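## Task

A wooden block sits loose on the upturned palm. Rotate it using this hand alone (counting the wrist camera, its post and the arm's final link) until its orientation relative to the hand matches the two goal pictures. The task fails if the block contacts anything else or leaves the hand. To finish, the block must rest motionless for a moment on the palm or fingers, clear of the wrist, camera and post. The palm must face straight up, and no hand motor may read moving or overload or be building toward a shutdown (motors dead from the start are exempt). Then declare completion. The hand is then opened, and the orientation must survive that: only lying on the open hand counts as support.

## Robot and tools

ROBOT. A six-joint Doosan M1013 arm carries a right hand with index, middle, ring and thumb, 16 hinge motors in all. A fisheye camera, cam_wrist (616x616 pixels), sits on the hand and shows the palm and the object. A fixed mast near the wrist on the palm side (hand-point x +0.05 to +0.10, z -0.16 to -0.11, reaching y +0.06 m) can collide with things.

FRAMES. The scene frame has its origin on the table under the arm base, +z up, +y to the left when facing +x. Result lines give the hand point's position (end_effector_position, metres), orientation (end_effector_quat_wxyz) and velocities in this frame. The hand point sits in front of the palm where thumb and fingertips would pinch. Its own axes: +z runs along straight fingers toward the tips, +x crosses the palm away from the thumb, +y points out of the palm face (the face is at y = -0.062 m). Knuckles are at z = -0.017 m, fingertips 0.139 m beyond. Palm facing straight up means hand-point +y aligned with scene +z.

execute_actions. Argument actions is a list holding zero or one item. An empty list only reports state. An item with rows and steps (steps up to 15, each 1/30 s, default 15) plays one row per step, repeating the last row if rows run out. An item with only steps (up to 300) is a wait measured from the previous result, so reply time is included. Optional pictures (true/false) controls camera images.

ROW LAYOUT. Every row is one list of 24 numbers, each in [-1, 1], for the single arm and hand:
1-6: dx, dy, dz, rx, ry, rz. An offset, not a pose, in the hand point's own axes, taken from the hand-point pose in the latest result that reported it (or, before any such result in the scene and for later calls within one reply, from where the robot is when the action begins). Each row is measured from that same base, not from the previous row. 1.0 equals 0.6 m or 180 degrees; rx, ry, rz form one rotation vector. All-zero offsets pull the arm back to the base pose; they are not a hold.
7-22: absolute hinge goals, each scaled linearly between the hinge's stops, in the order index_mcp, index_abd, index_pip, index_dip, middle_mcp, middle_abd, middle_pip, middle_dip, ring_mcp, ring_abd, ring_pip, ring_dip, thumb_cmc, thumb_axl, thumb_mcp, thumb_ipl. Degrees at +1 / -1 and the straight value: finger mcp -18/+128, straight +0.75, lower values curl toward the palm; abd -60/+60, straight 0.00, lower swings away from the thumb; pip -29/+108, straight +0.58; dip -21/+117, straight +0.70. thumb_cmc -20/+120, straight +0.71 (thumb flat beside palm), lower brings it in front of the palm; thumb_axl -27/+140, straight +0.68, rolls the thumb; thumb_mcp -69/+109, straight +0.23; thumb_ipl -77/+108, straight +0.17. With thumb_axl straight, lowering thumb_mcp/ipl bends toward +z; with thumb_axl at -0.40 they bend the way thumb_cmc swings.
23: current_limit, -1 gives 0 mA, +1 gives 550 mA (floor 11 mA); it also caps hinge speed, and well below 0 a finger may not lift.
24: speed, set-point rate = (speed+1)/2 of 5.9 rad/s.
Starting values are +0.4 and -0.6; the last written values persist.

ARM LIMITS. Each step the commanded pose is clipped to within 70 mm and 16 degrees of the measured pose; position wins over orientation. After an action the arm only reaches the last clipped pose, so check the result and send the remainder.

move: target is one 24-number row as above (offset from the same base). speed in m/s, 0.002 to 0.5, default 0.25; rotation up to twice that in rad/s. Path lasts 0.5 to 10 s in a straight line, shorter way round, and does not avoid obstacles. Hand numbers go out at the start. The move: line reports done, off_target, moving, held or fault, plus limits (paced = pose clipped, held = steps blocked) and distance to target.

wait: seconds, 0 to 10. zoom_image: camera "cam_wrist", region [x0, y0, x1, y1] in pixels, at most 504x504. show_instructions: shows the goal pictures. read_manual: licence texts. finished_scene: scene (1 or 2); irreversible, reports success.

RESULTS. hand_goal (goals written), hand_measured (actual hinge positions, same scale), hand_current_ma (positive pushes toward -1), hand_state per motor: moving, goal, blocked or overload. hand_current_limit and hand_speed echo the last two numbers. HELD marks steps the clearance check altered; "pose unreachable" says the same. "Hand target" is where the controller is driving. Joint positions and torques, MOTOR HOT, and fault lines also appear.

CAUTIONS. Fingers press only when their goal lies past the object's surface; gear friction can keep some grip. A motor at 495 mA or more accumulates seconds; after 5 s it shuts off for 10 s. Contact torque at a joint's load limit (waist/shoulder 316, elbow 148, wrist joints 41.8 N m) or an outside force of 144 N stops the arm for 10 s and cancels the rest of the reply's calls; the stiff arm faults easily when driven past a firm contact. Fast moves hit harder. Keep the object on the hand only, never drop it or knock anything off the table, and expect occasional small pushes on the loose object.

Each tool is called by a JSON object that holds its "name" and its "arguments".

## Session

{"name": "execute_actions", "arguments": {"actions": []}}

{"name": "show_instructions", "arguments": {}}

Scene clock: 0.00 s of 4800.00 s.
end_effector_position=(+0.6955, +0.0140, +0.5356) hand_goal=(+0.046, +0.000, -0.008, +0.280, +0.046, +0.000, -0.008, +0.280, +0.046, +0.000, -0.008, +0.280, -0.104, +0.266, +0.032, -0.018) hand_measured=(+0.062, +0.000, -0.006, +0.282, +0.062, +0.000, -0.006, +0.282, +0.060, +0.000, -0.006, +0.282, -0.092, +0.270, +0.034, -0.016) hand_current_ma=(+86, +0, +13, +12, +84, +0, +15, +12, +84, +0, +13, +12, +66, +25, +11, +11) hand_state=(goal, goal, goal, goal, goal, goal, goal, goal, goal, goal, goal, goal, goal, goal, goal, goal) hand_current_limit=0.40 hand_speed=-0.60 end_effector_quat_wxyz=(+0.696, +0.703, +0.114, +0.091) end_effector_velocity=(-0.000, -0.000, -0.000) end_effector_angular_velocity=(-0.000, -0.000, -0.001)
Joint positions: [ 0.333  0.418  1.796 -1.532  1.597 -0.975]
Joint velocities: [-0.     0.     0.     0.     0.001  0.001]
Joint torques (N m, as the joint torque sensors report them, + toward a larger angle): no reading
Hand target: +0.696, +0.014, +0.536; +0.696, +0.703, +0.114, +0.091

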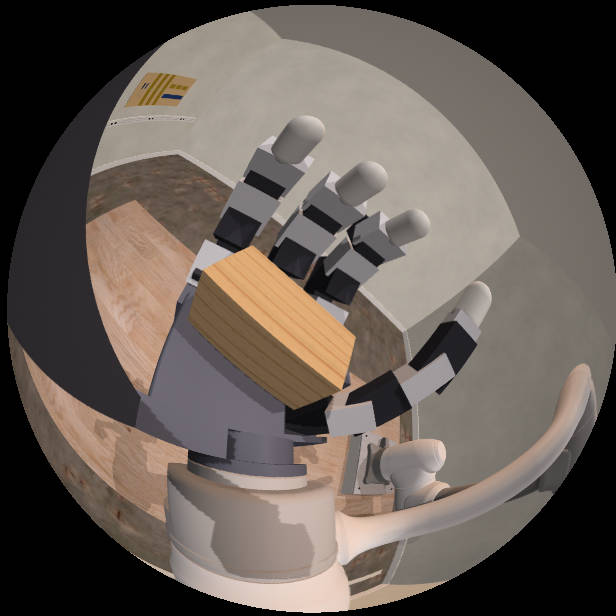

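Reference images for this scene: goal picture from the wrist camera place, goal picture looking into the palm.

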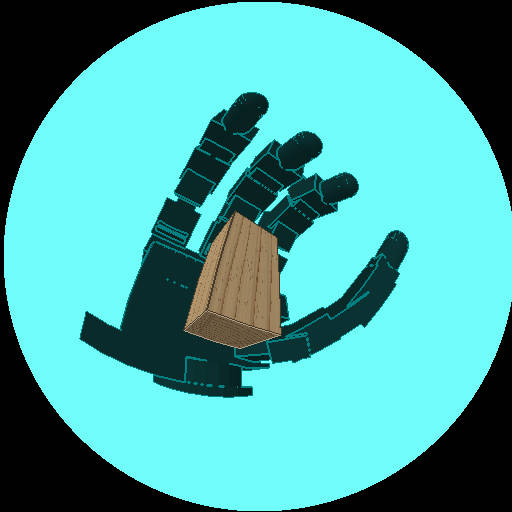

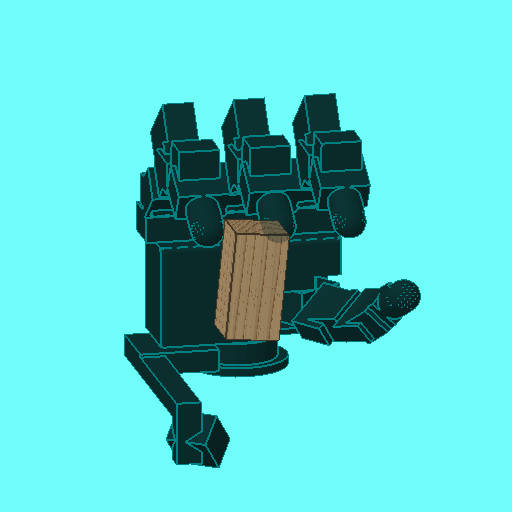

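{"name": "execute_actions", "arguments": {"actions": []}}

{"name": "show_instructions", "arguments": {}}

Scene clock: 22.97 s of 4800.00 s.
end_effector_position=(+0.6955, +0.0140, +0.5356) hand_goal=(+0.046, +0.000, -0.008, +0.280, +0.046, +0.000, -0.008, +0.280, +0.046, +0.000, -0.008, +0.280, -0.104, +0.266, +0.032, -0.018) hand_measured=(+0.062, +0.000, -0.006, +0.282, +0.062, +0.000, -0.006, +0.282, +0.060, +0.000, -0.006, +0.282, -0.092, +0.270, +0.034, -0.016) hand_current_ma=(+86, +0, +13, +12, +84, +0, +15, +12, +84, +0, +13, +12, +66, +25, +11, +11) hand_state=(goal, goal, goal, goal, goal, goal, goal, goal, goal, goal, goal, goal, goal, goal, goal, goal) hand_current_limit=0.40 hand_speed=-0.60 end_effector_quat_wxyz=(+0.696, +0.703, +0.114, +0.091) end_effector_velocity=(+0.000, -0.000, +0.000) end_effector_angular_velocity=(+0.000, -0.001, -0.000)
Joint positions: [ 0.333  0.418  1.796 -1.532  1.597 -0.975]
Joint velocities: [-0.001 -0.    -0.001 -0.    -0.     0.   ]
Joint torques (N m, as the joint torque sensors report them, + toward a larger angle): [ -2.31 -71.12 -28.92  -1.66   1.52  -0.44]
Hand target: +0.696, +0.014, +0.536; +0.696, +0.703, +0.114, +0.091
Steps of this call (steps 1 to 689: nothing new was sent). Readings (end_effector_position | what the end effector reports):
1: (+0.6955, +0.0140, +0.5356) | hand_goal=(+0.046, +0.000, -0.008, +0.280, +0.046, +0.000, -0.008, +0.280, +0.046, +0.000, -0.008, +0.280, -0.104, +0.266, +0.032, -0.018) hand_measured=(+0.062, +0.000, -0.006, +0.282, +0.062, +0.000, -0.006, +0.282, +0.060, +0.000, -0.006, +0.282, -0.092, +0.270, +0.034, -0.016) hand_current_ma=(+86, +0, +13, +12, +84, +0, +15, +12, +84, +0, +13, +12, +66, +25, +11, +11) hand_state=(moving, goal, moving, moving, moving, goal, moving, moving, moving, goal, moving, moving, moving, moving, moving, moving) hand_current_limit=0.40 hand_speed=-0.60
2: (+0.6955, +0.0140, +0.5356) | hand_goal=(+0.046, +0.000, -0.008, +0.280, +0.046, +0.000, -0.008, +0.280, +0.046, +0.000, -0.008, +0.280, -0.104, +0.266, +0.032, -0.018) hand_measured=(+0.062, +0.000, -0.006, +0.282, +0.062, +0.000, -0.006, +0.282, +0.060, +0.000, -0.006, +0.282, -0.092, +0.270, +0.034, -0.016) hand_current_ma=(+86, +0, +13, +12, +84, +0, +15, +12, +84, +0, +13, +12, +66, +25, +11, +11) hand_state=(goal, goal, goal, goal, goal, goal, goal, goal, goal, goal, goal, goal, goal, goal, goal, goal) hand_current_limit=0.40 hand_speed=-0.60
4: (+0.6955, +0.0140, +0.5356) | hand_goal=(+0.046, +0.000, -0.008, +0.280, +0.046, +0.000, -0.008, +0.280, +0.046, +0.000, -0.008, +0.280, -0.104, +0.266, +0.032, -0.018) hand_measured=(+0.062, +0.000, -0.006, +0.282, +0.062, +0.000, -0.006, +0.282, +0.060, +0.000, -0.006, +0.282, -0.092, +0.270, +0.034, -0.016) hand_current_ma=(+86, +0, +13, +12, +84, +0, +15, +12, +84, +0, +13, +12, +66, +25, +11, +11) hand_state=(goal, goal, goal, goal, goal, goal, goal, goal, goal, goal, goal, goal, goal, goal, goal, goal) hand_current_limit=0.40 hand_speed=-0.60
8: (+0.6955, +0.0140, +0.5356) | hand_goal=(+0.046, +0.000, -0.008, +0.280, +0.046, +0.000, -0.008, +0.280, +0.046, +0.000, -0.008, +0.280, -0.104, +0.266, +0.032, -0.018) hand_measured=(+0.062, +0.000, -0.006, +0.282, +0.062, +0.000, -0.006, +0.282, +0.060, +0.000, -0.006, +0.282, -0.092, +0.270, +0.034, -0.016) hand_current_ma=(+86, +0, +13, +12, +84, +0, +15, +12, +84, +0, +13, +12, +66, +25, +11, +11) hand_state=(goal, goal, goal, goal, goal, goal, goal, goal, goal, goal, goal, goal, goal, goal, goal, goal) hand_current_limit=0.40 hand_speed=-0.60
689: the state above

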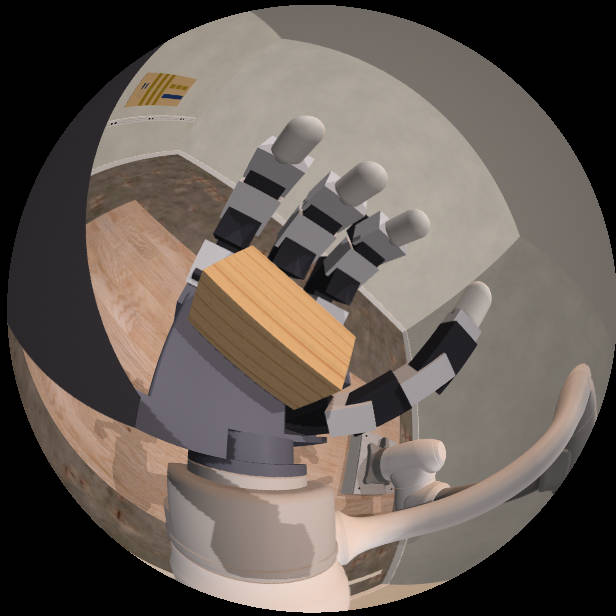

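Reference images for this scene: goal picture from the wrist camera place, goal picture looking into the palm.

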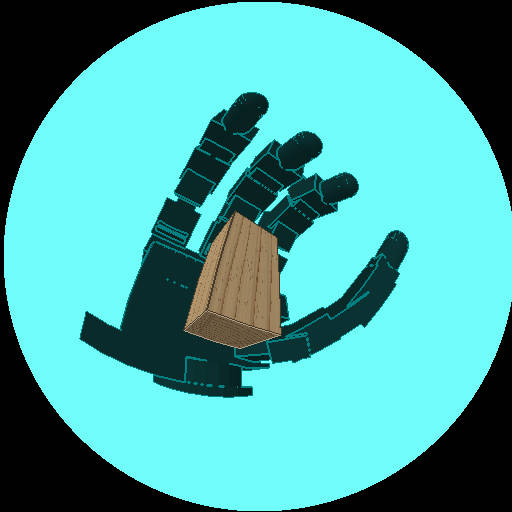

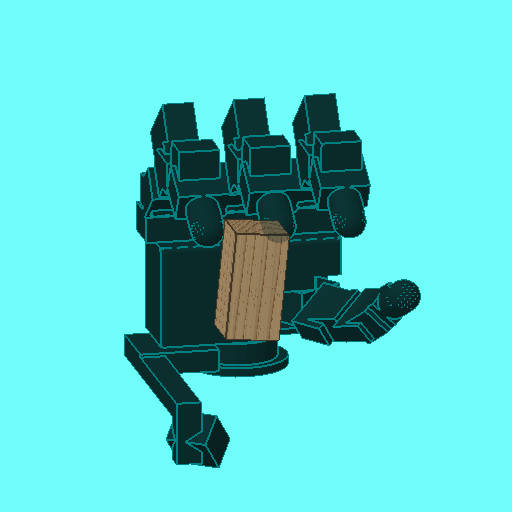

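{"name": "move", "arguments": {"target": [0,0,0,0.09,0,0,-0.55,0,0.4,0.5,0.75,0,-0.4,0.2,0.75,0,-0.4,0.2,-0.104,0.266,0.032,-0.018,0.3,-0.7], "speed": 0.15}}

{"name": "move", "arguments": {"target": [0,0,0,0.035,0,0,-0.55,0,0.4,0.5,0.75,0,-0.4,0.2,0.75,0,-0.4,0.2,-0.104,0.266,0.032,-0.018,0.3,-0.7], "speed": 0.05}}

Scene clock: 35.27 s of 4800.00 s.
end_effector_position=(+0.6955, +0.0142, +0.5356) hand_goal=(-0.550, +0.000, +0.400, +0.500, +0.750, +0.000, -0.400, +0.200, +0.750, +0.000, -0.400, +0.200, -0.104, +0.266, +0.032, -0.018) hand_measured=(-0.542, +0.000, +0.398, +0.498, +0.758, +0.000, -0.396, +0.202, +0.756, +0.000, -0.396, +0.202, -0.092, +0.270, +0.032, -0.016) hand_current_ma=(+40, +0, -12, -15, +42, +0, +22, +12, +42, +0, +20, +12, +66, +25, +4, +9) hand_state=(goal, goal, goal, goal, goal, goal, goal, goal, goal, goal, goal, goal, goal, goal, goal, goal) hand_current_limit=0.30 hand_speed=-0.70 end_effector_quat_wxyz=(+0.591, +0.793, +0.126, +0.074) end_effector_velocity=(-0.000, -0.001, -0.001) end_effector_angular_velocity=(+0.008, +0.004, -0.001)
Joint positions: [ 0.351  0.359  1.728 -1.275  1.49  -1.106]
Joint velocities: [-0.001 -0.001 -0.001  0.008 -0.003 -0.005]
Joint torques (N m, as the joint torque sensors report them, + toward a larger angle): [ -1.26 -66.4  -32.61  -1.13   1.25  -0.44]
Hand target: +0.696, +0.014, +0.536; +0.591, +0.794, +0.126, +0.074
Off the commanded pose: 0.000 m, 0 deg.
move: done

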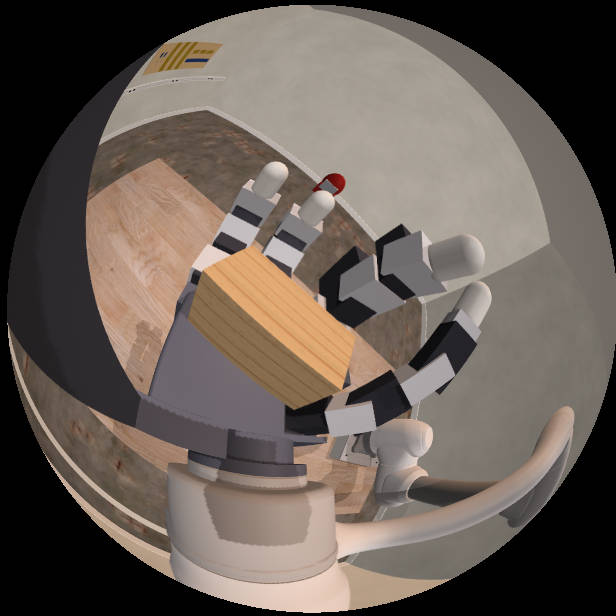

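Scene clock: 36.60 s of 4800.00 s.
end_effector_position=(+0.6955, +0.0142, +0.5356) hand_goal=(-0.550, +0.000, +0.400, +0.500, +0.750, +0.000, -0.400, +0.200, +0.750, +0.000, -0.400, +0.200, -0.104, +0.266, +0.032, -0.018) hand_measured=(-0.542, +0.000, +0.398, +0.498, +0.760, +0.000, -0.396, +0.202, +0.758, +0.000, -0.396, +0.202, -0.092, +0.270, +0.032, -0.016) hand_current_ma=(+40, +0, -11, -15, +54, +0, +21, +12, +49, +0, +20, +12, +63, +25, +0, +8) hand_state=(goal, goal, goal, goal, goal, goal, goal, goal, goal, goal, goal, goal, goal, goal, goal, goal) hand_current_limit=0.30 hand_speed=-0.70 end_effector_quat_wxyz=(+0.547, +0.825, +0.130, +0.067) end_effector_velocity=(-0.000, +0.000, -0.001) end_effector_angular_velocity=(+0.008, +0.004, -0.000)
Joint positions: [ 0.35   0.339  1.698 -1.172  1.459 -1.163]
Joint velocities: [-0.    -0.001 -0.001  0.008 -0.002 -0.005]
Joint torques (N m, as the joint torque sensors report them, + toward a larger angle): [ -0.51 -68.67 -33.2   -0.43   1.18  -0.21]
Hand target: +0.696, +0.014, +0.536; +0.546, +0.825, +0.130, +0.067
Off the commanded pose: 0.000 m, 0 deg.
move: done

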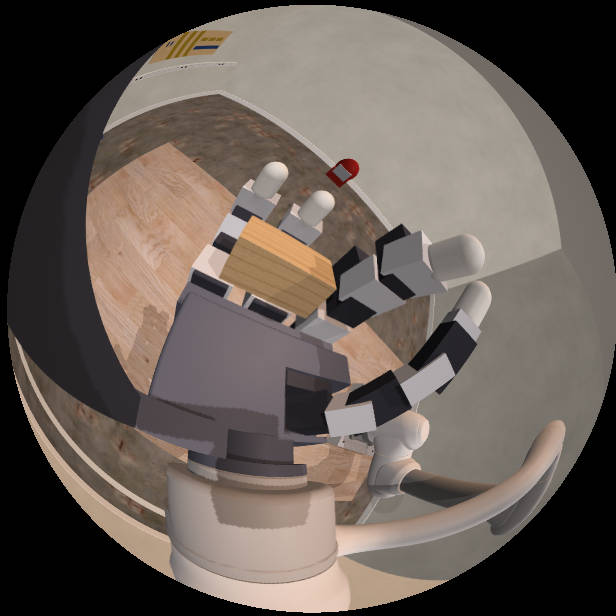

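{"name": "move", "arguments": {"target": [0,0,0,-0.03,0,0,0.75,0,0.45,-0.5,0.75,0,0.45,-0.5,0.75,0,-0.6,0.2,-0.104,0.266,0.032,-0.018,0.3,-0.75], "speed": 0.1}}

{"name": "move", "arguments": {"target": [0,0,0,0,0,0,0.75,0,0.45,-0.5,0.75,0,0.45,-0.5,0.6,0,-0.95,0.2,-0.104,0.266,0.032,-0.018,0.3,-0.85]}}

Scene clock: 52.07 s of 4800.00 s.
end_effector_position=(+0.6955, +0.0142, +0.5356) hand_goal=(+0.750, +0.000, +0.450, -0.500, +0.750, +0.000, +0.450, -0.500, +0.750, +0.000, -0.600, +0.200, -0.104, +0.266, +0.032, -0.018) hand_measured=(+0.758, +0.000, +0.450, -0.498, +0.760, +0.000, +0.450, -0.498, +0.758, +0.000, -0.594, +0.202, -0.092, +0.270, +0.032, -0.016) hand_current_ma=(+46, +0, +1, +14, +53, +0, +0, +15, +50, +0, +29, +12, +62, +25, +0, +8) hand_state=(goal, goal, goal, goal, goal, goal, goal, goal, goal, goal, goal, goal, goal, goal, goal, goal) hand_current_limit=0.30 hand_speed=-0.75 end_effector_quat_wxyz=(+0.585, +0.798, +0.127, +0.073) end_effector_velocity=(-0.000, +0.001, +0.000) end_effector_angular_velocity=(-0.001, +0.000, +0.001)
Joint positions: [ 0.351  0.356  1.724 -1.261  1.485 -1.114]
Joint velocities: [ 0.001 -0.     0.    -0.001  0.001 -0.   ]
Joint torques (N m, as the joint torque sensors report them, + toward a larger angle): [ -0.76 -69.81 -31.67  -1.05   1.39  -0.21]
Hand target: +0.696, +0.014, +0.536; +0.585, +0.798, +0.127, +0.073
Off the commanded pose: 0.000 m, 0 deg.
move: done

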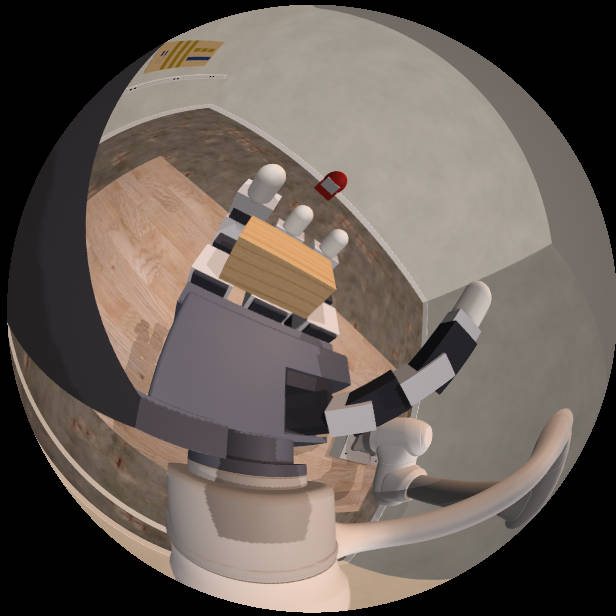

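Scene clock: 53.27 s of 4800.00 s.
end_effector_position=(+0.6955, +0.0142, +0.5356) hand_goal=(+0.750, +0.000, +0.450, -0.500, +0.750, +0.000, +0.450, -0.500, +0.600, +0.000, -0.950, +0.200, -0.104, +0.266, +0.032, -0.018) hand_measured=(+0.758, +0.000, +0.450, -0.498, +0.760, +0.000, +0.450, -0.498, +0.620, +0.000, -0.938, +0.202, -0.092, +0.270, +0.032, -0.016) hand_current_ma=(+47, +0, +1, +14, +53, +0, +0, +15, +125, +0, +59, +12, +62, +25, +0, +8) hand_state=(goal, goal, goal, goal, goal, goal, goal, goal, blocked, goal, goal, goal, goal, goal, goal, goal) hand_current_limit=0.30 hand_speed=-0.85 end_effector_quat_wxyz=(+0.585, +0.798, +0.127, +0.073) end_effector_velocity=(-0.000, -0.001, -0.000) end_effector_angular_velocity=(-0.001, -0.000, -0.001)
Joint positions: [ 0.351  0.356  1.724 -1.261  1.485 -1.114]
Joint velocities: [-0.001  0.     0.001 -0.001  0.     0.   ]
Joint torques (N m, as the joint torque sensors report them, + toward a larger angle): [ -2.09 -67.12 -32.21  -1.02   1.32  -0.08]
Hand target: +0.696, +0.014, +0.536; +0.585, +0.798, +0.127, +0.073
Off the commanded pose: 0.000 m, 0 deg.
move: done

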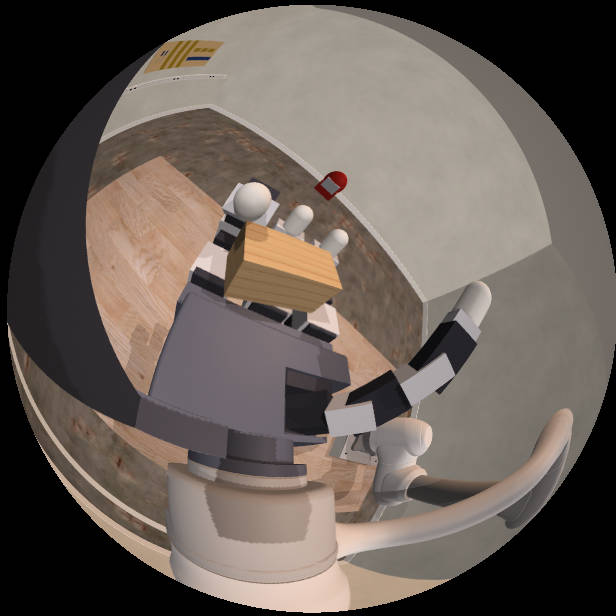

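{"name": "move", "arguments": {"target": [0,0,0,0.03,0,0,0.75,0,0.5,-0.5,0.75,0,0.5,-0.5,0.6,0,-1,-0.45,-0.104,0.266,0.032,-0.018,0.3,-0.8], "speed": 0.05}}

{"name": "zoom_image", "arguments": {"camera": "cam_wrist", "region": [160,140,420,380]}}

Scene clock: 61.03 s of 4800.00 s.
end_effector_position=(+0.6955, +0.0142, +0.5356) hand_goal=(+0.750, +0.000, +0.500, -0.500, +0.750, +0.000, +0.500, -0.500, +0.600, +0.000, -1.000, -0.450, -0.104, +0.266, +0.032, -0.018) hand_measured=(+0.760, +0.000, +0.500, -0.498, +0.762, +0.000, +0.502, -0.498, +0.616, +0.002, -0.998, -0.448, -0.092, +0.270, +0.032, -0.016) hand_current_ma=(+57, +0, +0, +14, +88, +0, +21, +15, +95, +9, +11, +11, +62, +25, +0, +8) hand_state=(goal, goal, goal, goal, moving, goal, moving, goal, goal, goal, goal, goal, goal, goal, goal, goal) hand_current_limit=0.30 hand_speed=-0.80 end_effector_quat_wxyz=(+0.547, +0.825, +0.130, +0.067) end_effector_velocity=(-0.000, +0.001, +0.000) end_effector_angular_velocity=(-0.001, +0.001, +0.001)
Joint positions: [ 0.35   0.339  1.698 -1.172  1.459 -1.163]
Joint velocities: [ 0.002 -0.     0.001 -0.     0.001 -0.   ]
Joint torques (N m, as the joint torque sensors report them, + toward a larger angle): [ -1.78 -69.19 -33.41  -0.56   1.28  -0.12]
Hand target: +0.696, +0.014, +0.536; +0.547, +0.825, +0.130, +0.067
Off the commanded pose: 0.000 m, 0 deg.
move: done

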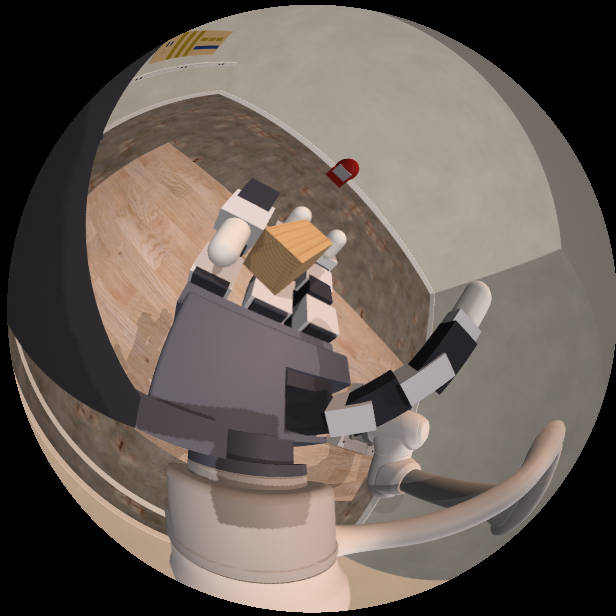

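Region (160, 140, 420, 380) of cam_wrist's 616x616 image, scaled by 1.938, with more detail than that image has; it fills the top 465 rows of this view, and the rest is white.

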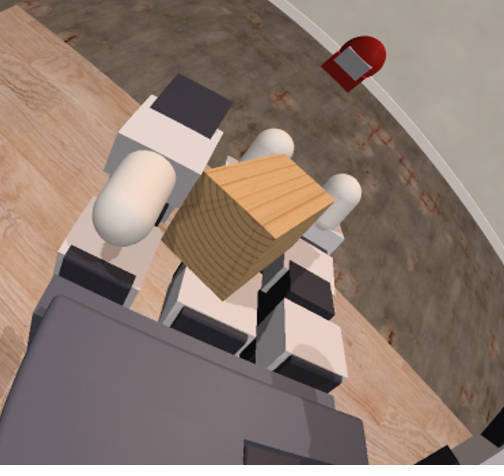

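{"name": "move", "arguments": {"target": [0,0,0,-0.03,0,0,0.75,0,0.5,-0.5,0.75,0,0.5,-0.5,0.6,-0.6,-1,-0.6,-0.104,0.266,0.032,-0.018,0.3,-0.85], "speed": 0.05}}

{"name": "zoom_image", "arguments": {"camera": "cam_wrist", "region": [160,140,420,380]}}

Scene clock: 68.60 s of 4800.00 s.
end_effector_position=(+0.6955, +0.0142, +0.5356) hand_goal=(+0.750, +0.000, +0.500, -0.500, +0.750, +0.000, +0.500, -0.500, +0.600, -0.600, -1.000, -0.600, -0.104, +0.266, +0.032, -0.018) hand_measured=(+0.760, +0.000, +0.500, -0.498, +0.764, +0.000, +0.502, -0.498, +0.614, -0.594, -0.998, -0.598, -0.092, +0.270, +0.032, -0.016) hand_current_ma=(+57, +0, +2, +14, +72, +0, +12, +15, +86, +33, +8, +11, +62, +25, +0, +8) hand_state=(goal, goal, goal, goal, goal, goal, goal, goal, goal, goal, goal, goal, goal, goal, goal, goal) hand_current_limit=0.30 hand_speed=-0.85 end_effector_quat_wxyz=(+0.585, +0.798, +0.127, +0.073) end_effector_velocity=(-0.000, -0.000, +0.000) end_effector_angular_velocity=(-0.000, -0.001, -0.001)
Joint positions: [ 0.351  0.356  1.724 -1.261  1.485 -1.114]
Joint velocities: [-0.    -0.    -0.    -0.     0.     0.001]
Joint torques (N m, as the joint torque sensors report them, + toward a larger angle): [ -1.42 -69.09 -32.33  -1.21   1.32  -0.17]
Hand target: +0.696, +0.014, +0.536; +0.585, +0.798, +0.127, +0.073
Off the commanded pose: 0.000 m, 0 deg.
move: done

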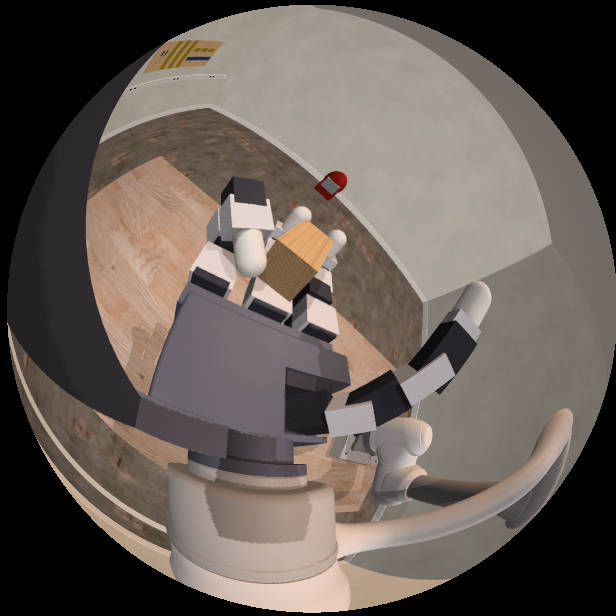

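Region (160, 140, 420, 380) of cam_wrist's 616x616 image, scaled by 1.938, with more detail than that image has; it fills the top 465 rows of this view, and the rest is white.

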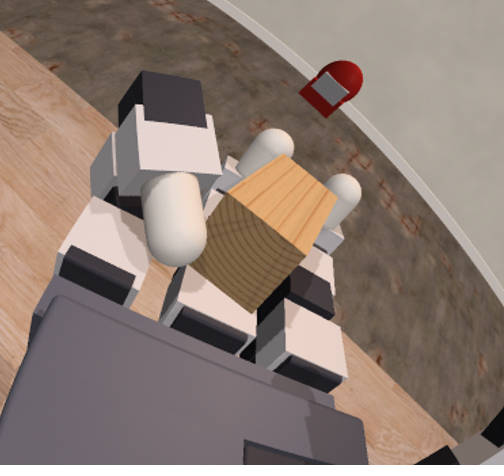

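{"name": "move", "arguments": {"target": [0,0,0,-0.085,0,0,0.75,0,0.5,-0.5,0.75,0,0.5,-0.5,0.6,-0.95,-1,-0.55,-0.104,0.266,0.032,-0.018,0.3,-0.85], "speed": 0.1}}

{"name": "zoom_image", "arguments": {"camera": "cam_wrist", "region": [160,140,420,380]}}

Scene clock: 77.53 s of 4800.00 s.
end_effector_position=(+0.6955, +0.0141, +0.5356) hand_goal=(+0.750, +0.000, +0.500, -0.500, +0.750, +0.000, +0.500, -0.500, +0.600, -0.950, -1.000, -0.550, -0.104, +0.266, +0.032, -0.018) hand_measured=(+0.762, +0.000, +0.500, -0.498, +0.764, +0.000, +0.502, -0.498, +0.614, -0.946, -1.000, -0.554, -0.092, +0.270, +0.032, -0.016) hand_current_ma=(+67, +0, +6, +14, +72, +0, +12, +15, +86, +22, +5, -19, +62, +25, +0, +8) hand_state=(goal, goal, goal, goal, goal, goal, goal, goal, goal, goal, goal, goal, goal, goal, goal, goal) hand_current_limit=0.30 hand_speed=-0.85 end_effector_quat_wxyz=(+0.686, +0.713, +0.116, +0.089) end_effector_velocity=(-0.000, -0.000, -0.000) end_effector_angular_velocity=(-0.006, -0.001, +0.000)
Joint positions: [ 0.337  0.412  1.789 -1.505  1.583 -0.988]
Joint velocities: [-0.001  0.001  0.002 -0.005  0.002  0.002]
Joint torques (N m, as the joint torque sensors report them, + toward a larger angle): [ -0.99 -71.68 -29.34  -1.7    1.73  -0.46]
Hand target: +0.696, +0.014, +0.536; +0.686, +0.713, +0.116, +0.089
Off the commanded pose: 0.000 m, 0 deg.
move: done

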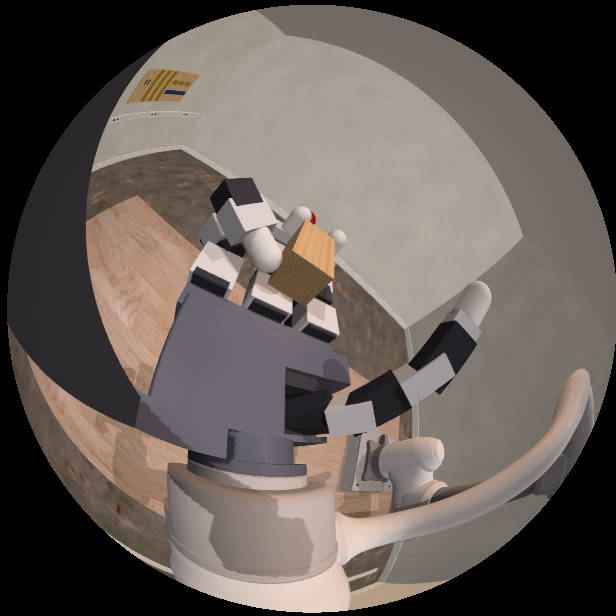

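Region (160, 140, 420, 380) of cam_wrist's 616x616 image, scaled by 1.938, with more detail than that image has; it fills the top 465 rows of this view, and the rest is white.

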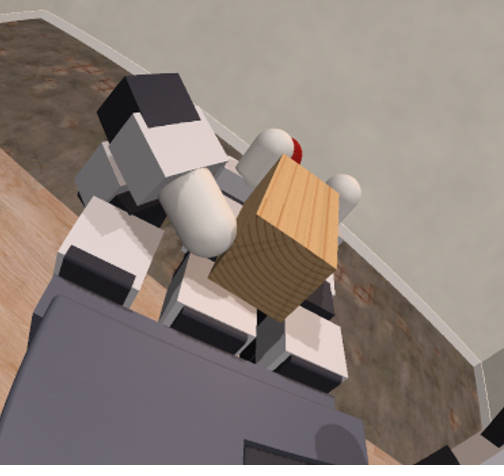

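Now aligned close to the goal. Opening the hand and levelling the palm.

{"name": "move", "arguments": {"target": [0,0,0,-0.012,0,0.012,0.75,0,0.56,0.6,0.75,0,0.56,0.6,0.7,0,-0.9,-0.5,-0.104,0.266,0.032,-0.018,0.3,-0.75], "speed": 0.05}}

{"name": "move", "arguments": {"target": [0,0,0,0,0,0,0.75,0,0.56,0.6,0.75,0,0.56,0.6,0.75,0,0.56,0.6,-0.104,0.266,0.032,-0.018,0.3,-0.6]}}

{"name": "zoom_image", "arguments": {"camera": "cam_wrist", "region": [200,170,400,350]}}

Scene clock: 89.33 s of 4800.00 s.
end_effector_position=(+0.6955, +0.0141, +0.5356) hand_goal=(+0.750, +0.000, +0.560, +0.600, +0.750, +0.000, +0.560, +0.600, +0.700, +0.000, -0.900, -0.500, -0.104, +0.266, +0.032, -0.018) hand_measured=(+0.762, +0.000, +0.560, +0.598, +0.764, +0.000, +0.560, +0.598, +0.704, -0.002, -0.904, -0.504, -0.092, +0.270, +0.032, -0.016) hand_current_ma=(+67, +0, +6, -11, +72, +0, +3, -11, +30, -14, -23, -21, +62, +25, +0, +8) hand_state=(goal, goal, goal, goal, goal, goal, goal, goal, goal, goal, goal, goal, goal, goal, goal, goal) hand_current_limit=0.30 hand_speed=-0.75 end_effector_quat_wxyz=(+0.697, +0.702, +0.101, +0.104) end_effector_velocity=(+0.000, +0.001, -0.000) end_effector_angular_velocity=(+0.001, +0.000, +0.002)
Joint positions: [ 0.332  0.424  1.79  -1.539  1.601 -0.938]
Joint velocities: [ 0.001 -0.     0.     0.001 -0.001  0.   ]
Joint torques (N m, as the joint torque sensors report them, + toward a larger angle): [ -1.73 -71.68 -28.9   -1.66   1.79  -0.39]
Hand target: +0.696, +0.014, +0.536; +0.697, +0.702, +0.101, +0.105
Off the commanded pose: 0.000 m, 0 deg.
move: done

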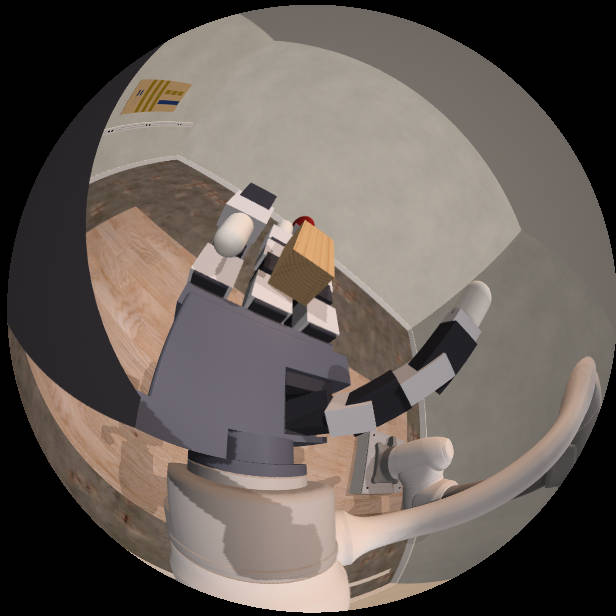

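Scene clock: 91.10 s of 4800.00 s.
end_effector_position=(+0.6955, +0.0141, +0.5356) hand_goal=(+0.750, +0.000, +0.560, +0.600, +0.750, +0.000, +0.560, +0.600, +0.750, +0.000, +0.560, +0.600, -0.104, +0.266, +0.032, -0.018) hand_measured=(+0.762, +0.000, +0.560, +0.598, +0.764, +0.000, +0.560, +0.598, +0.758, -0.002, +0.560, +0.598, -0.092, +0.270, +0.032, -0.016) hand_current_ma=(+67, +0, +6, -11, +72, +0, +3, -11, +53, -14, +3, -11, +62, +25, +0, +8) hand_state=(goal, goal, goal, goal, goal, goal, goal, goal, goal, goal, goal, goal, goal, goal, goal, goal) hand_current_limit=0.30 hand_speed=-0.60 end_effector_quat_wxyz=(+0.697, +0.702, +0.101, +0.104) end_effector_velocity=(+0.000, +0.000, +0.000) end_effector_angular_velocity=(+0.001, -0.001, +0.000)
Joint positions: [ 0.332  0.424  1.79  -1.539  1.601 -0.938]
Joint velocities: [ 0.     0.    -0.001  0.001 -0.    -0.   ]
Joint torques (N m, as the joint torque sensors report them, + toward a larger angle): [ -0.33 -70.12 -29.02  -1.84   1.95  -0.12]
Hand target: +0.696, +0.014, +0.536; +0.697, +0.702, +0.101, +0.104
Off the commanded pose: 0.000 m, 0 deg.
move: done

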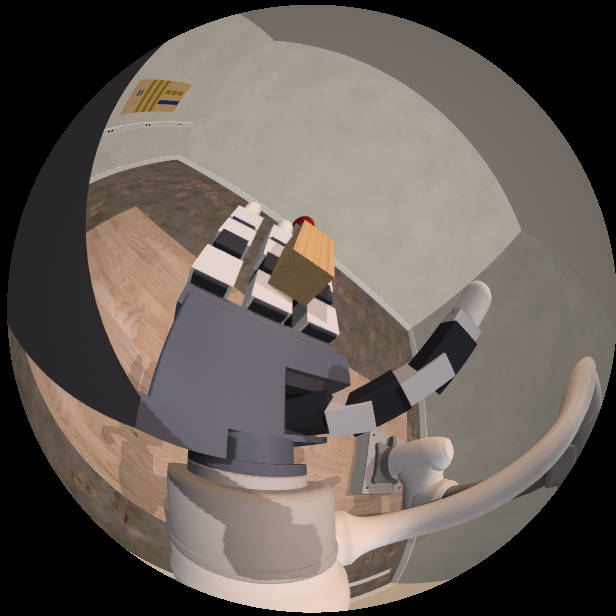

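Region (200, 170, 400, 350) of cam_wrist's 616x616 image, scaled by 2.520, with more detail than that image has; it fills the top 454 rows of this view, and the rest is white.

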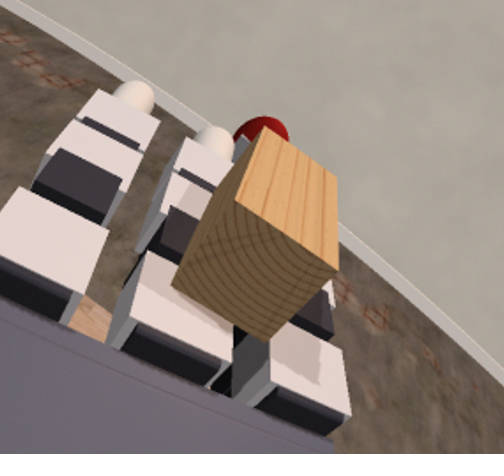

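{"name": "move", "arguments": {"target": [0,0,0,0,0,0,0.75,-0.2,0.56,0.6,0.75,-0.2,0.56,0.6,0.75,-0.2,0.56,0.6,-0.104,0.266,0.032,-0.018,0.3,-0.92]}}

{"name": "move", "arguments": {"target": [0,0,0,0,0,0,0.75,0,0.56,0.6,0.75,0,0.56,0.6,0.75,0,0.56,0.6,-0.104,0.266,0.032,-0.018,0.7,1]}}

{"name": "zoom_image", "arguments": {"camera": "cam_wrist", "region": [200,170,400,350]}}

Scene clock: 114.23 s of 4800.00 s.
end_effector_position=(+0.6955, +0.0141, +0.5356) hand_goal=(+0.750, -0.200, +0.560, +0.600, +0.750, -0.200, +0.560, +0.600, +0.750, -0.200, +0.560, +0.600, -0.104, +0.266, +0.032, -0.018) hand_measured=(+0.762, -0.196, +0.562, +0.598, +0.764, -0.196, +0.560, +0.598, +0.758, -0.198, +0.560, +0.598, -0.092, +0.270, +0.032, -0.016) hand_current_ma=(+67, +19, +8, -11, +72, +16, +3, -11, +53, +14, +3, -11, +62, +25, +0, +8) hand_state=(goal, goal, goal, goal, goal, goal, goal, goal, goal, goal, goal, goal, goal, goal, goal, goal) hand_current_limit=0.30 hand_speed=-0.92 end_effector_quat_wxyz=(+0.697, +0.702, +0.101, +0.104) end_effector_velocity=(-0.000, +0.000, +0.000) end_effector_angular_velocity=(-0.001, -0.001, +0.000)
Joint positions: [ 0.332  0.424  1.79  -1.539  1.601 -0.938]
Joint velocities: [ 0.    -0.     0.    -0.001  0.     0.   ]
Joint torques (N m, as the joint torque sensors report them, + toward a larger angle): [ -1.04 -71.19 -28.72  -1.99   1.78  -0.27]
Hand target: +0.696, +0.014, +0.536; +0.697, +0.702, +0.101, +0.104
Off the commanded pose: 0.000 m, 0 deg.
move: done

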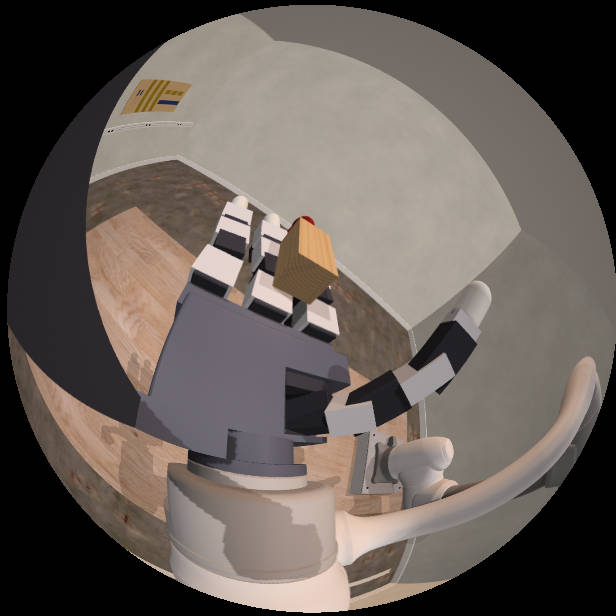

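Scene clock: 114.73 s of 4800.00 s.
end_effector_position=(+0.6955, +0.0141, +0.5356) hand_goal=(+0.750, +0.000, +0.560, +0.600, +0.750, +0.000, +0.560, +0.600, +0.750, +0.000, +0.560, +0.600, -0.104, +0.266, +0.032, -0.018) hand_measured=(+0.762, -0.004, +0.562, +0.598, +0.764, -0.002, +0.560, +0.598, +0.758, -0.002, +0.560, +0.598, -0.092, +0.270, +0.032, -0.016) hand_current_ma=(+67, -17, +8, -11, +72, -16, +3, -11, +53, -14, +3, -11, +62, +25, +0, +8) hand_state=(goal, goal, goal, goal, goal, goal, goal, goal, goal, goal, goal, goal, goal, goal, goal, goal) hand_current_limit=0.70 hand_speed=1.00 end_effector_quat_wxyz=(+0.697, +0.702, +0.101, +0.104) end_effector_velocity=(+0.000, -0.000, +0.000) end_effector_angular_velocity=(-0.001, +0.001, +0.000)
Joint positions: [ 0.332  0.424  1.79  -1.539  1.601 -0.938]
Joint velocities: [-0.001 -0.    -0.    -0.001 -0.    -0.001]
Joint torques (N m, as the joint torque sensors report them, + toward a larger angle): [ -2.22 -71.5  -29.16  -1.85   1.74  -0.32]
Hand target: +0.696, +0.014, +0.536; +0.697, +0.702, +0.101, +0.104
Off the commanded pose: 0.000 m, 0 deg.
move: done

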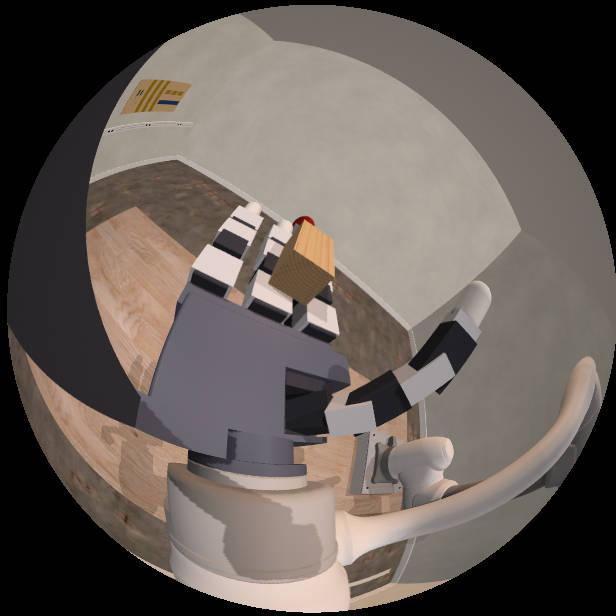

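Region (200, 170, 400, 350) of cam_wrist's 616x616 image, scaled by 2.520, with more detail than that image has; it fills the top 454 rows of this view, and the rest is white.

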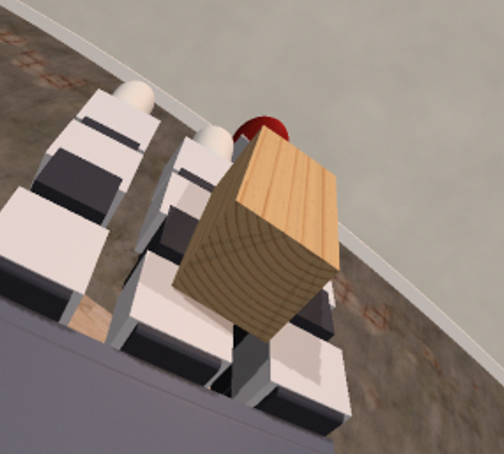

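{"name": "move", "arguments": {"target": [0,0,0,0,0,0,0.75,0.17,0.56,0.3,0.75,0.17,0.56,0.3,0.65,0,-1,-0.55,-0.104,0.266,0.032,-0.018,0.3,-0.7]}}

{"name": "move", "arguments": {"target": [0,0,0,0,0,0,0.75,0.17,0.56,0.3,0.75,0.17,0.56,0.3,0.6,-0.95,-1,-0.55,-0.104,0.266,0.032,-0.018,0.3,-0.8]}}

{"name": "move", "arguments": {"target": [0,0,0,0,0,0,0.75,0,0.56,0.6,0.75,0,0.56,0.6,0.72,0,-0.9,-0.5,-0.104,0.266,0.032,-0.018,0.3,-0.75]}}

{"name": "zoom_image", "arguments": {"camera": "cam_wrist", "region": [200,170,400,350]}}

Scene clock: 129.07 s of 4800.00 s.
end_effector_position=(+0.6955, +0.0141, +0.5356) hand_goal=(+0.750, +0.170, +0.560, +0.300, +0.750, +0.170, +0.560, +0.300, +0.650, +0.000, -1.000, -0.550, -0.104, +0.266, +0.032, -0.018) hand_measured=(+0.762, +0.166, +0.562, +0.304, +0.764, +0.168, +0.562, +0.304, +0.666, -0.002, -0.998, -0.548, -0.092, +0.270, +0.032, -0.016) hand_current_ma=(+67, -15, +8, +20, +72, -16, +5, +20, +99, -14, +7, +11, +62, +25, +0, +8) hand_state=(goal, goal, goal, goal, goal, goal, goal, goal, goal, goal, goal, goal, goal, goal, goal, goal) hand_current_limit=0.30 hand_speed=-0.70 end_effector_quat_wxyz=(+0.697, +0.702, +0.101, +0.104) end_effector_velocity=(-0.000, -0.002, -0.000) end_effector_angular_velocity=(-0.000, -0.000, -0.003)
Joint positions: [ 0.332  0.424  1.79  -1.539  1.601 -0.938]
Joint velocities: [-0.002  0.     0.    -0.     0.001  0.   ]
Joint torques (N m, as the joint torque sensors report them, + toward a larger angle): [ -2.22 -71.14 -29.23  -2.04   1.54  -0.39]
Hand target: +0.696, +0.014, +0.536; +0.697, +0.702, +0.101, +0.104
Off the commanded pose: 0.000 m, 0 deg.
move: done

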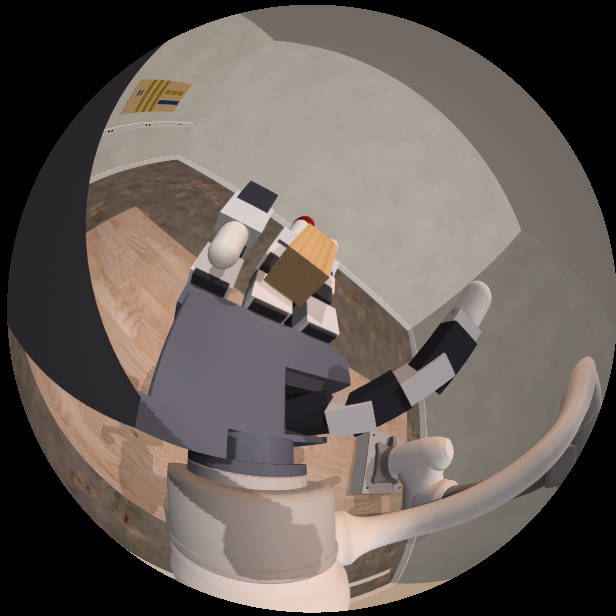

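Scene clock: 131.03 s of 4800.00 s.
end_effector_position=(+0.6955, +0.0141, +0.5356) hand_goal=(+0.750, +0.170, +0.560, +0.300, +0.750, +0.170, +0.560, +0.300, +0.600, -0.950, -1.000, -0.550, -0.104, +0.266, +0.032, -0.018) hand_measured=(+0.762, +0.166, +0.562, +0.304, +0.764, +0.168, +0.562, +0.304, +0.614, -0.946, -0.998, -0.548, -0.092, +0.270, +0.032, -0.016) hand_current_ma=(+67, -15, +8, +20, +72, -16, +7, +20, +91, +20, +6, +10, +62, +25, +0, +8) hand_state=(goal, goal, goal, goal, goal, goal, goal, goal, goal, goal, goal, goal, goal, goal, goal, goal) hand_current_limit=0.30 hand_speed=-0.80 end_effector_quat_wxyz=(+0.697, +0.702, +0.101, +0.104) end_effector_velocity=(+0.000, -0.001, -0.000) end_effector_angular_velocity=(+0.002, +0.001, +0.000)
Joint positions: [ 0.332  0.424  1.79  -1.539  1.601 -0.938]
Joint velocities: [-0.001 -0.    -0.     0.001 -0.002 -0.   ]
Joint torques (N m, as the joint torque sensors report them, + toward a larger angle): [ -0.98 -71.47 -29.09  -1.89   1.5   -0.17]
Hand target: +0.696, +0.014, +0.536; +0.697, +0.702, +0.101, +0.104
Off the commanded pose: 0.000 m, 0 deg.
move: done

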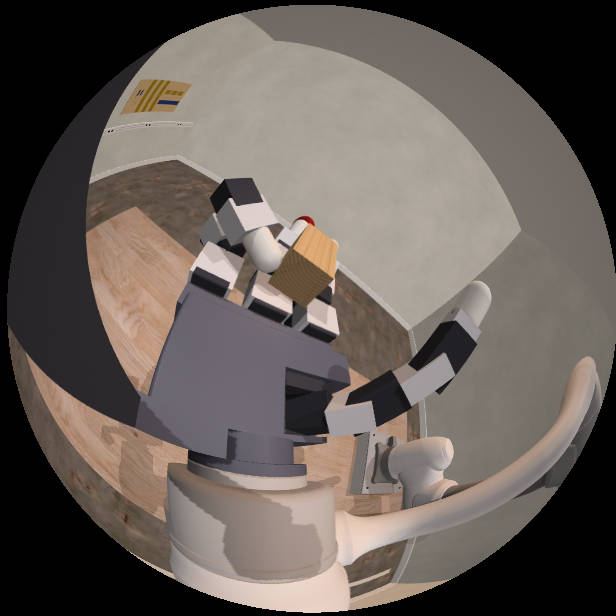

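Scene clock: 132.67 s of 4800.00 s.
end_effector_position=(+0.6955, +0.0141, +0.5356) hand_goal=(+0.750, +0.000, +0.560, +0.600, +0.750, +0.000, +0.560, +0.600, +0.720, +0.000, -0.900, -0.500, -0.104, +0.266, +0.032, -0.018) hand_measured=(+0.762, +0.004, +0.562, +0.598, +0.764, +0.004, +0.562, +0.598, +0.724, -0.002, -0.904, -0.504, -0.092, +0.270, +0.032, -0.016) hand_current_ma=(+69, +20, +8, -11, +72, +16, +7, -11, +30, -14, -24, -21, +62, +25, +0, +8) hand_state=(goal, goal, goal, goal, goal, goal, goal, goal, goal, goal, goal, goal, goal, goal, goal, goal) hand_current_limit=0.30 hand_speed=-0.75 end_effector_quat_wxyz=(+0.697, +0.702, +0.101, +0.104) end_effector_velocity=(+0.000, +0.000, -0.001) end_effector_angular_velocity=(+0.001, +0.001, +0.001)
Joint positions: [ 0.332  0.424  1.79  -1.539  1.601 -0.938]
Joint velocities: [ 0.001 -0.     0.001  0.    -0.001  0.   ]
Joint torques (N m, as the joint torque sensors report them, + toward a larger angle): [ -0.92 -73.05 -29.2   -2.03   1.86  -0.21]
Hand target: +0.696, +0.014, +0.536; +0.697, +0.702, +0.101, +0.104
Off the commanded pose: 0.000 m, 0 deg.
move: done

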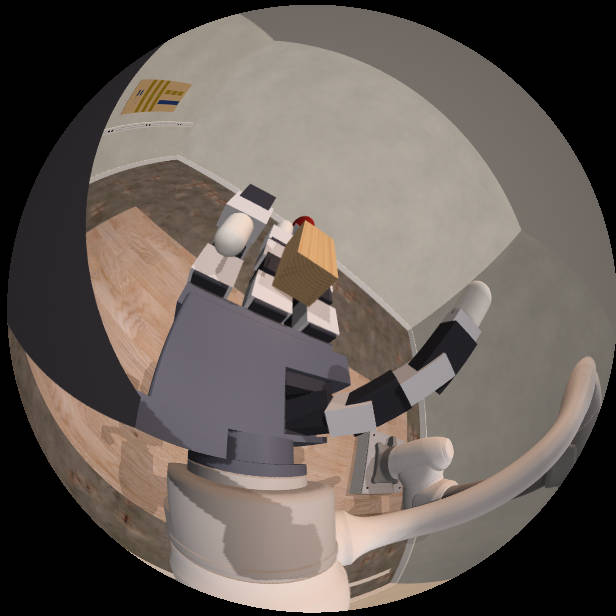

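Region (200, 170, 400, 350) of cam_wrist's 616x616 image, scaled by 2.520, with more detail than that image has; it fills the top 454 rows of this view, and the rest is white.

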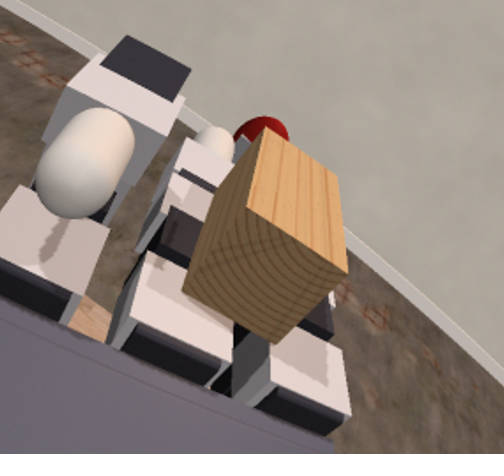

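The ring-side face now shows as a thin strip, as in the goal picture.

{"name": "finished_scene", "arguments": {"scene": 2}}

The scene is finished: the task was done.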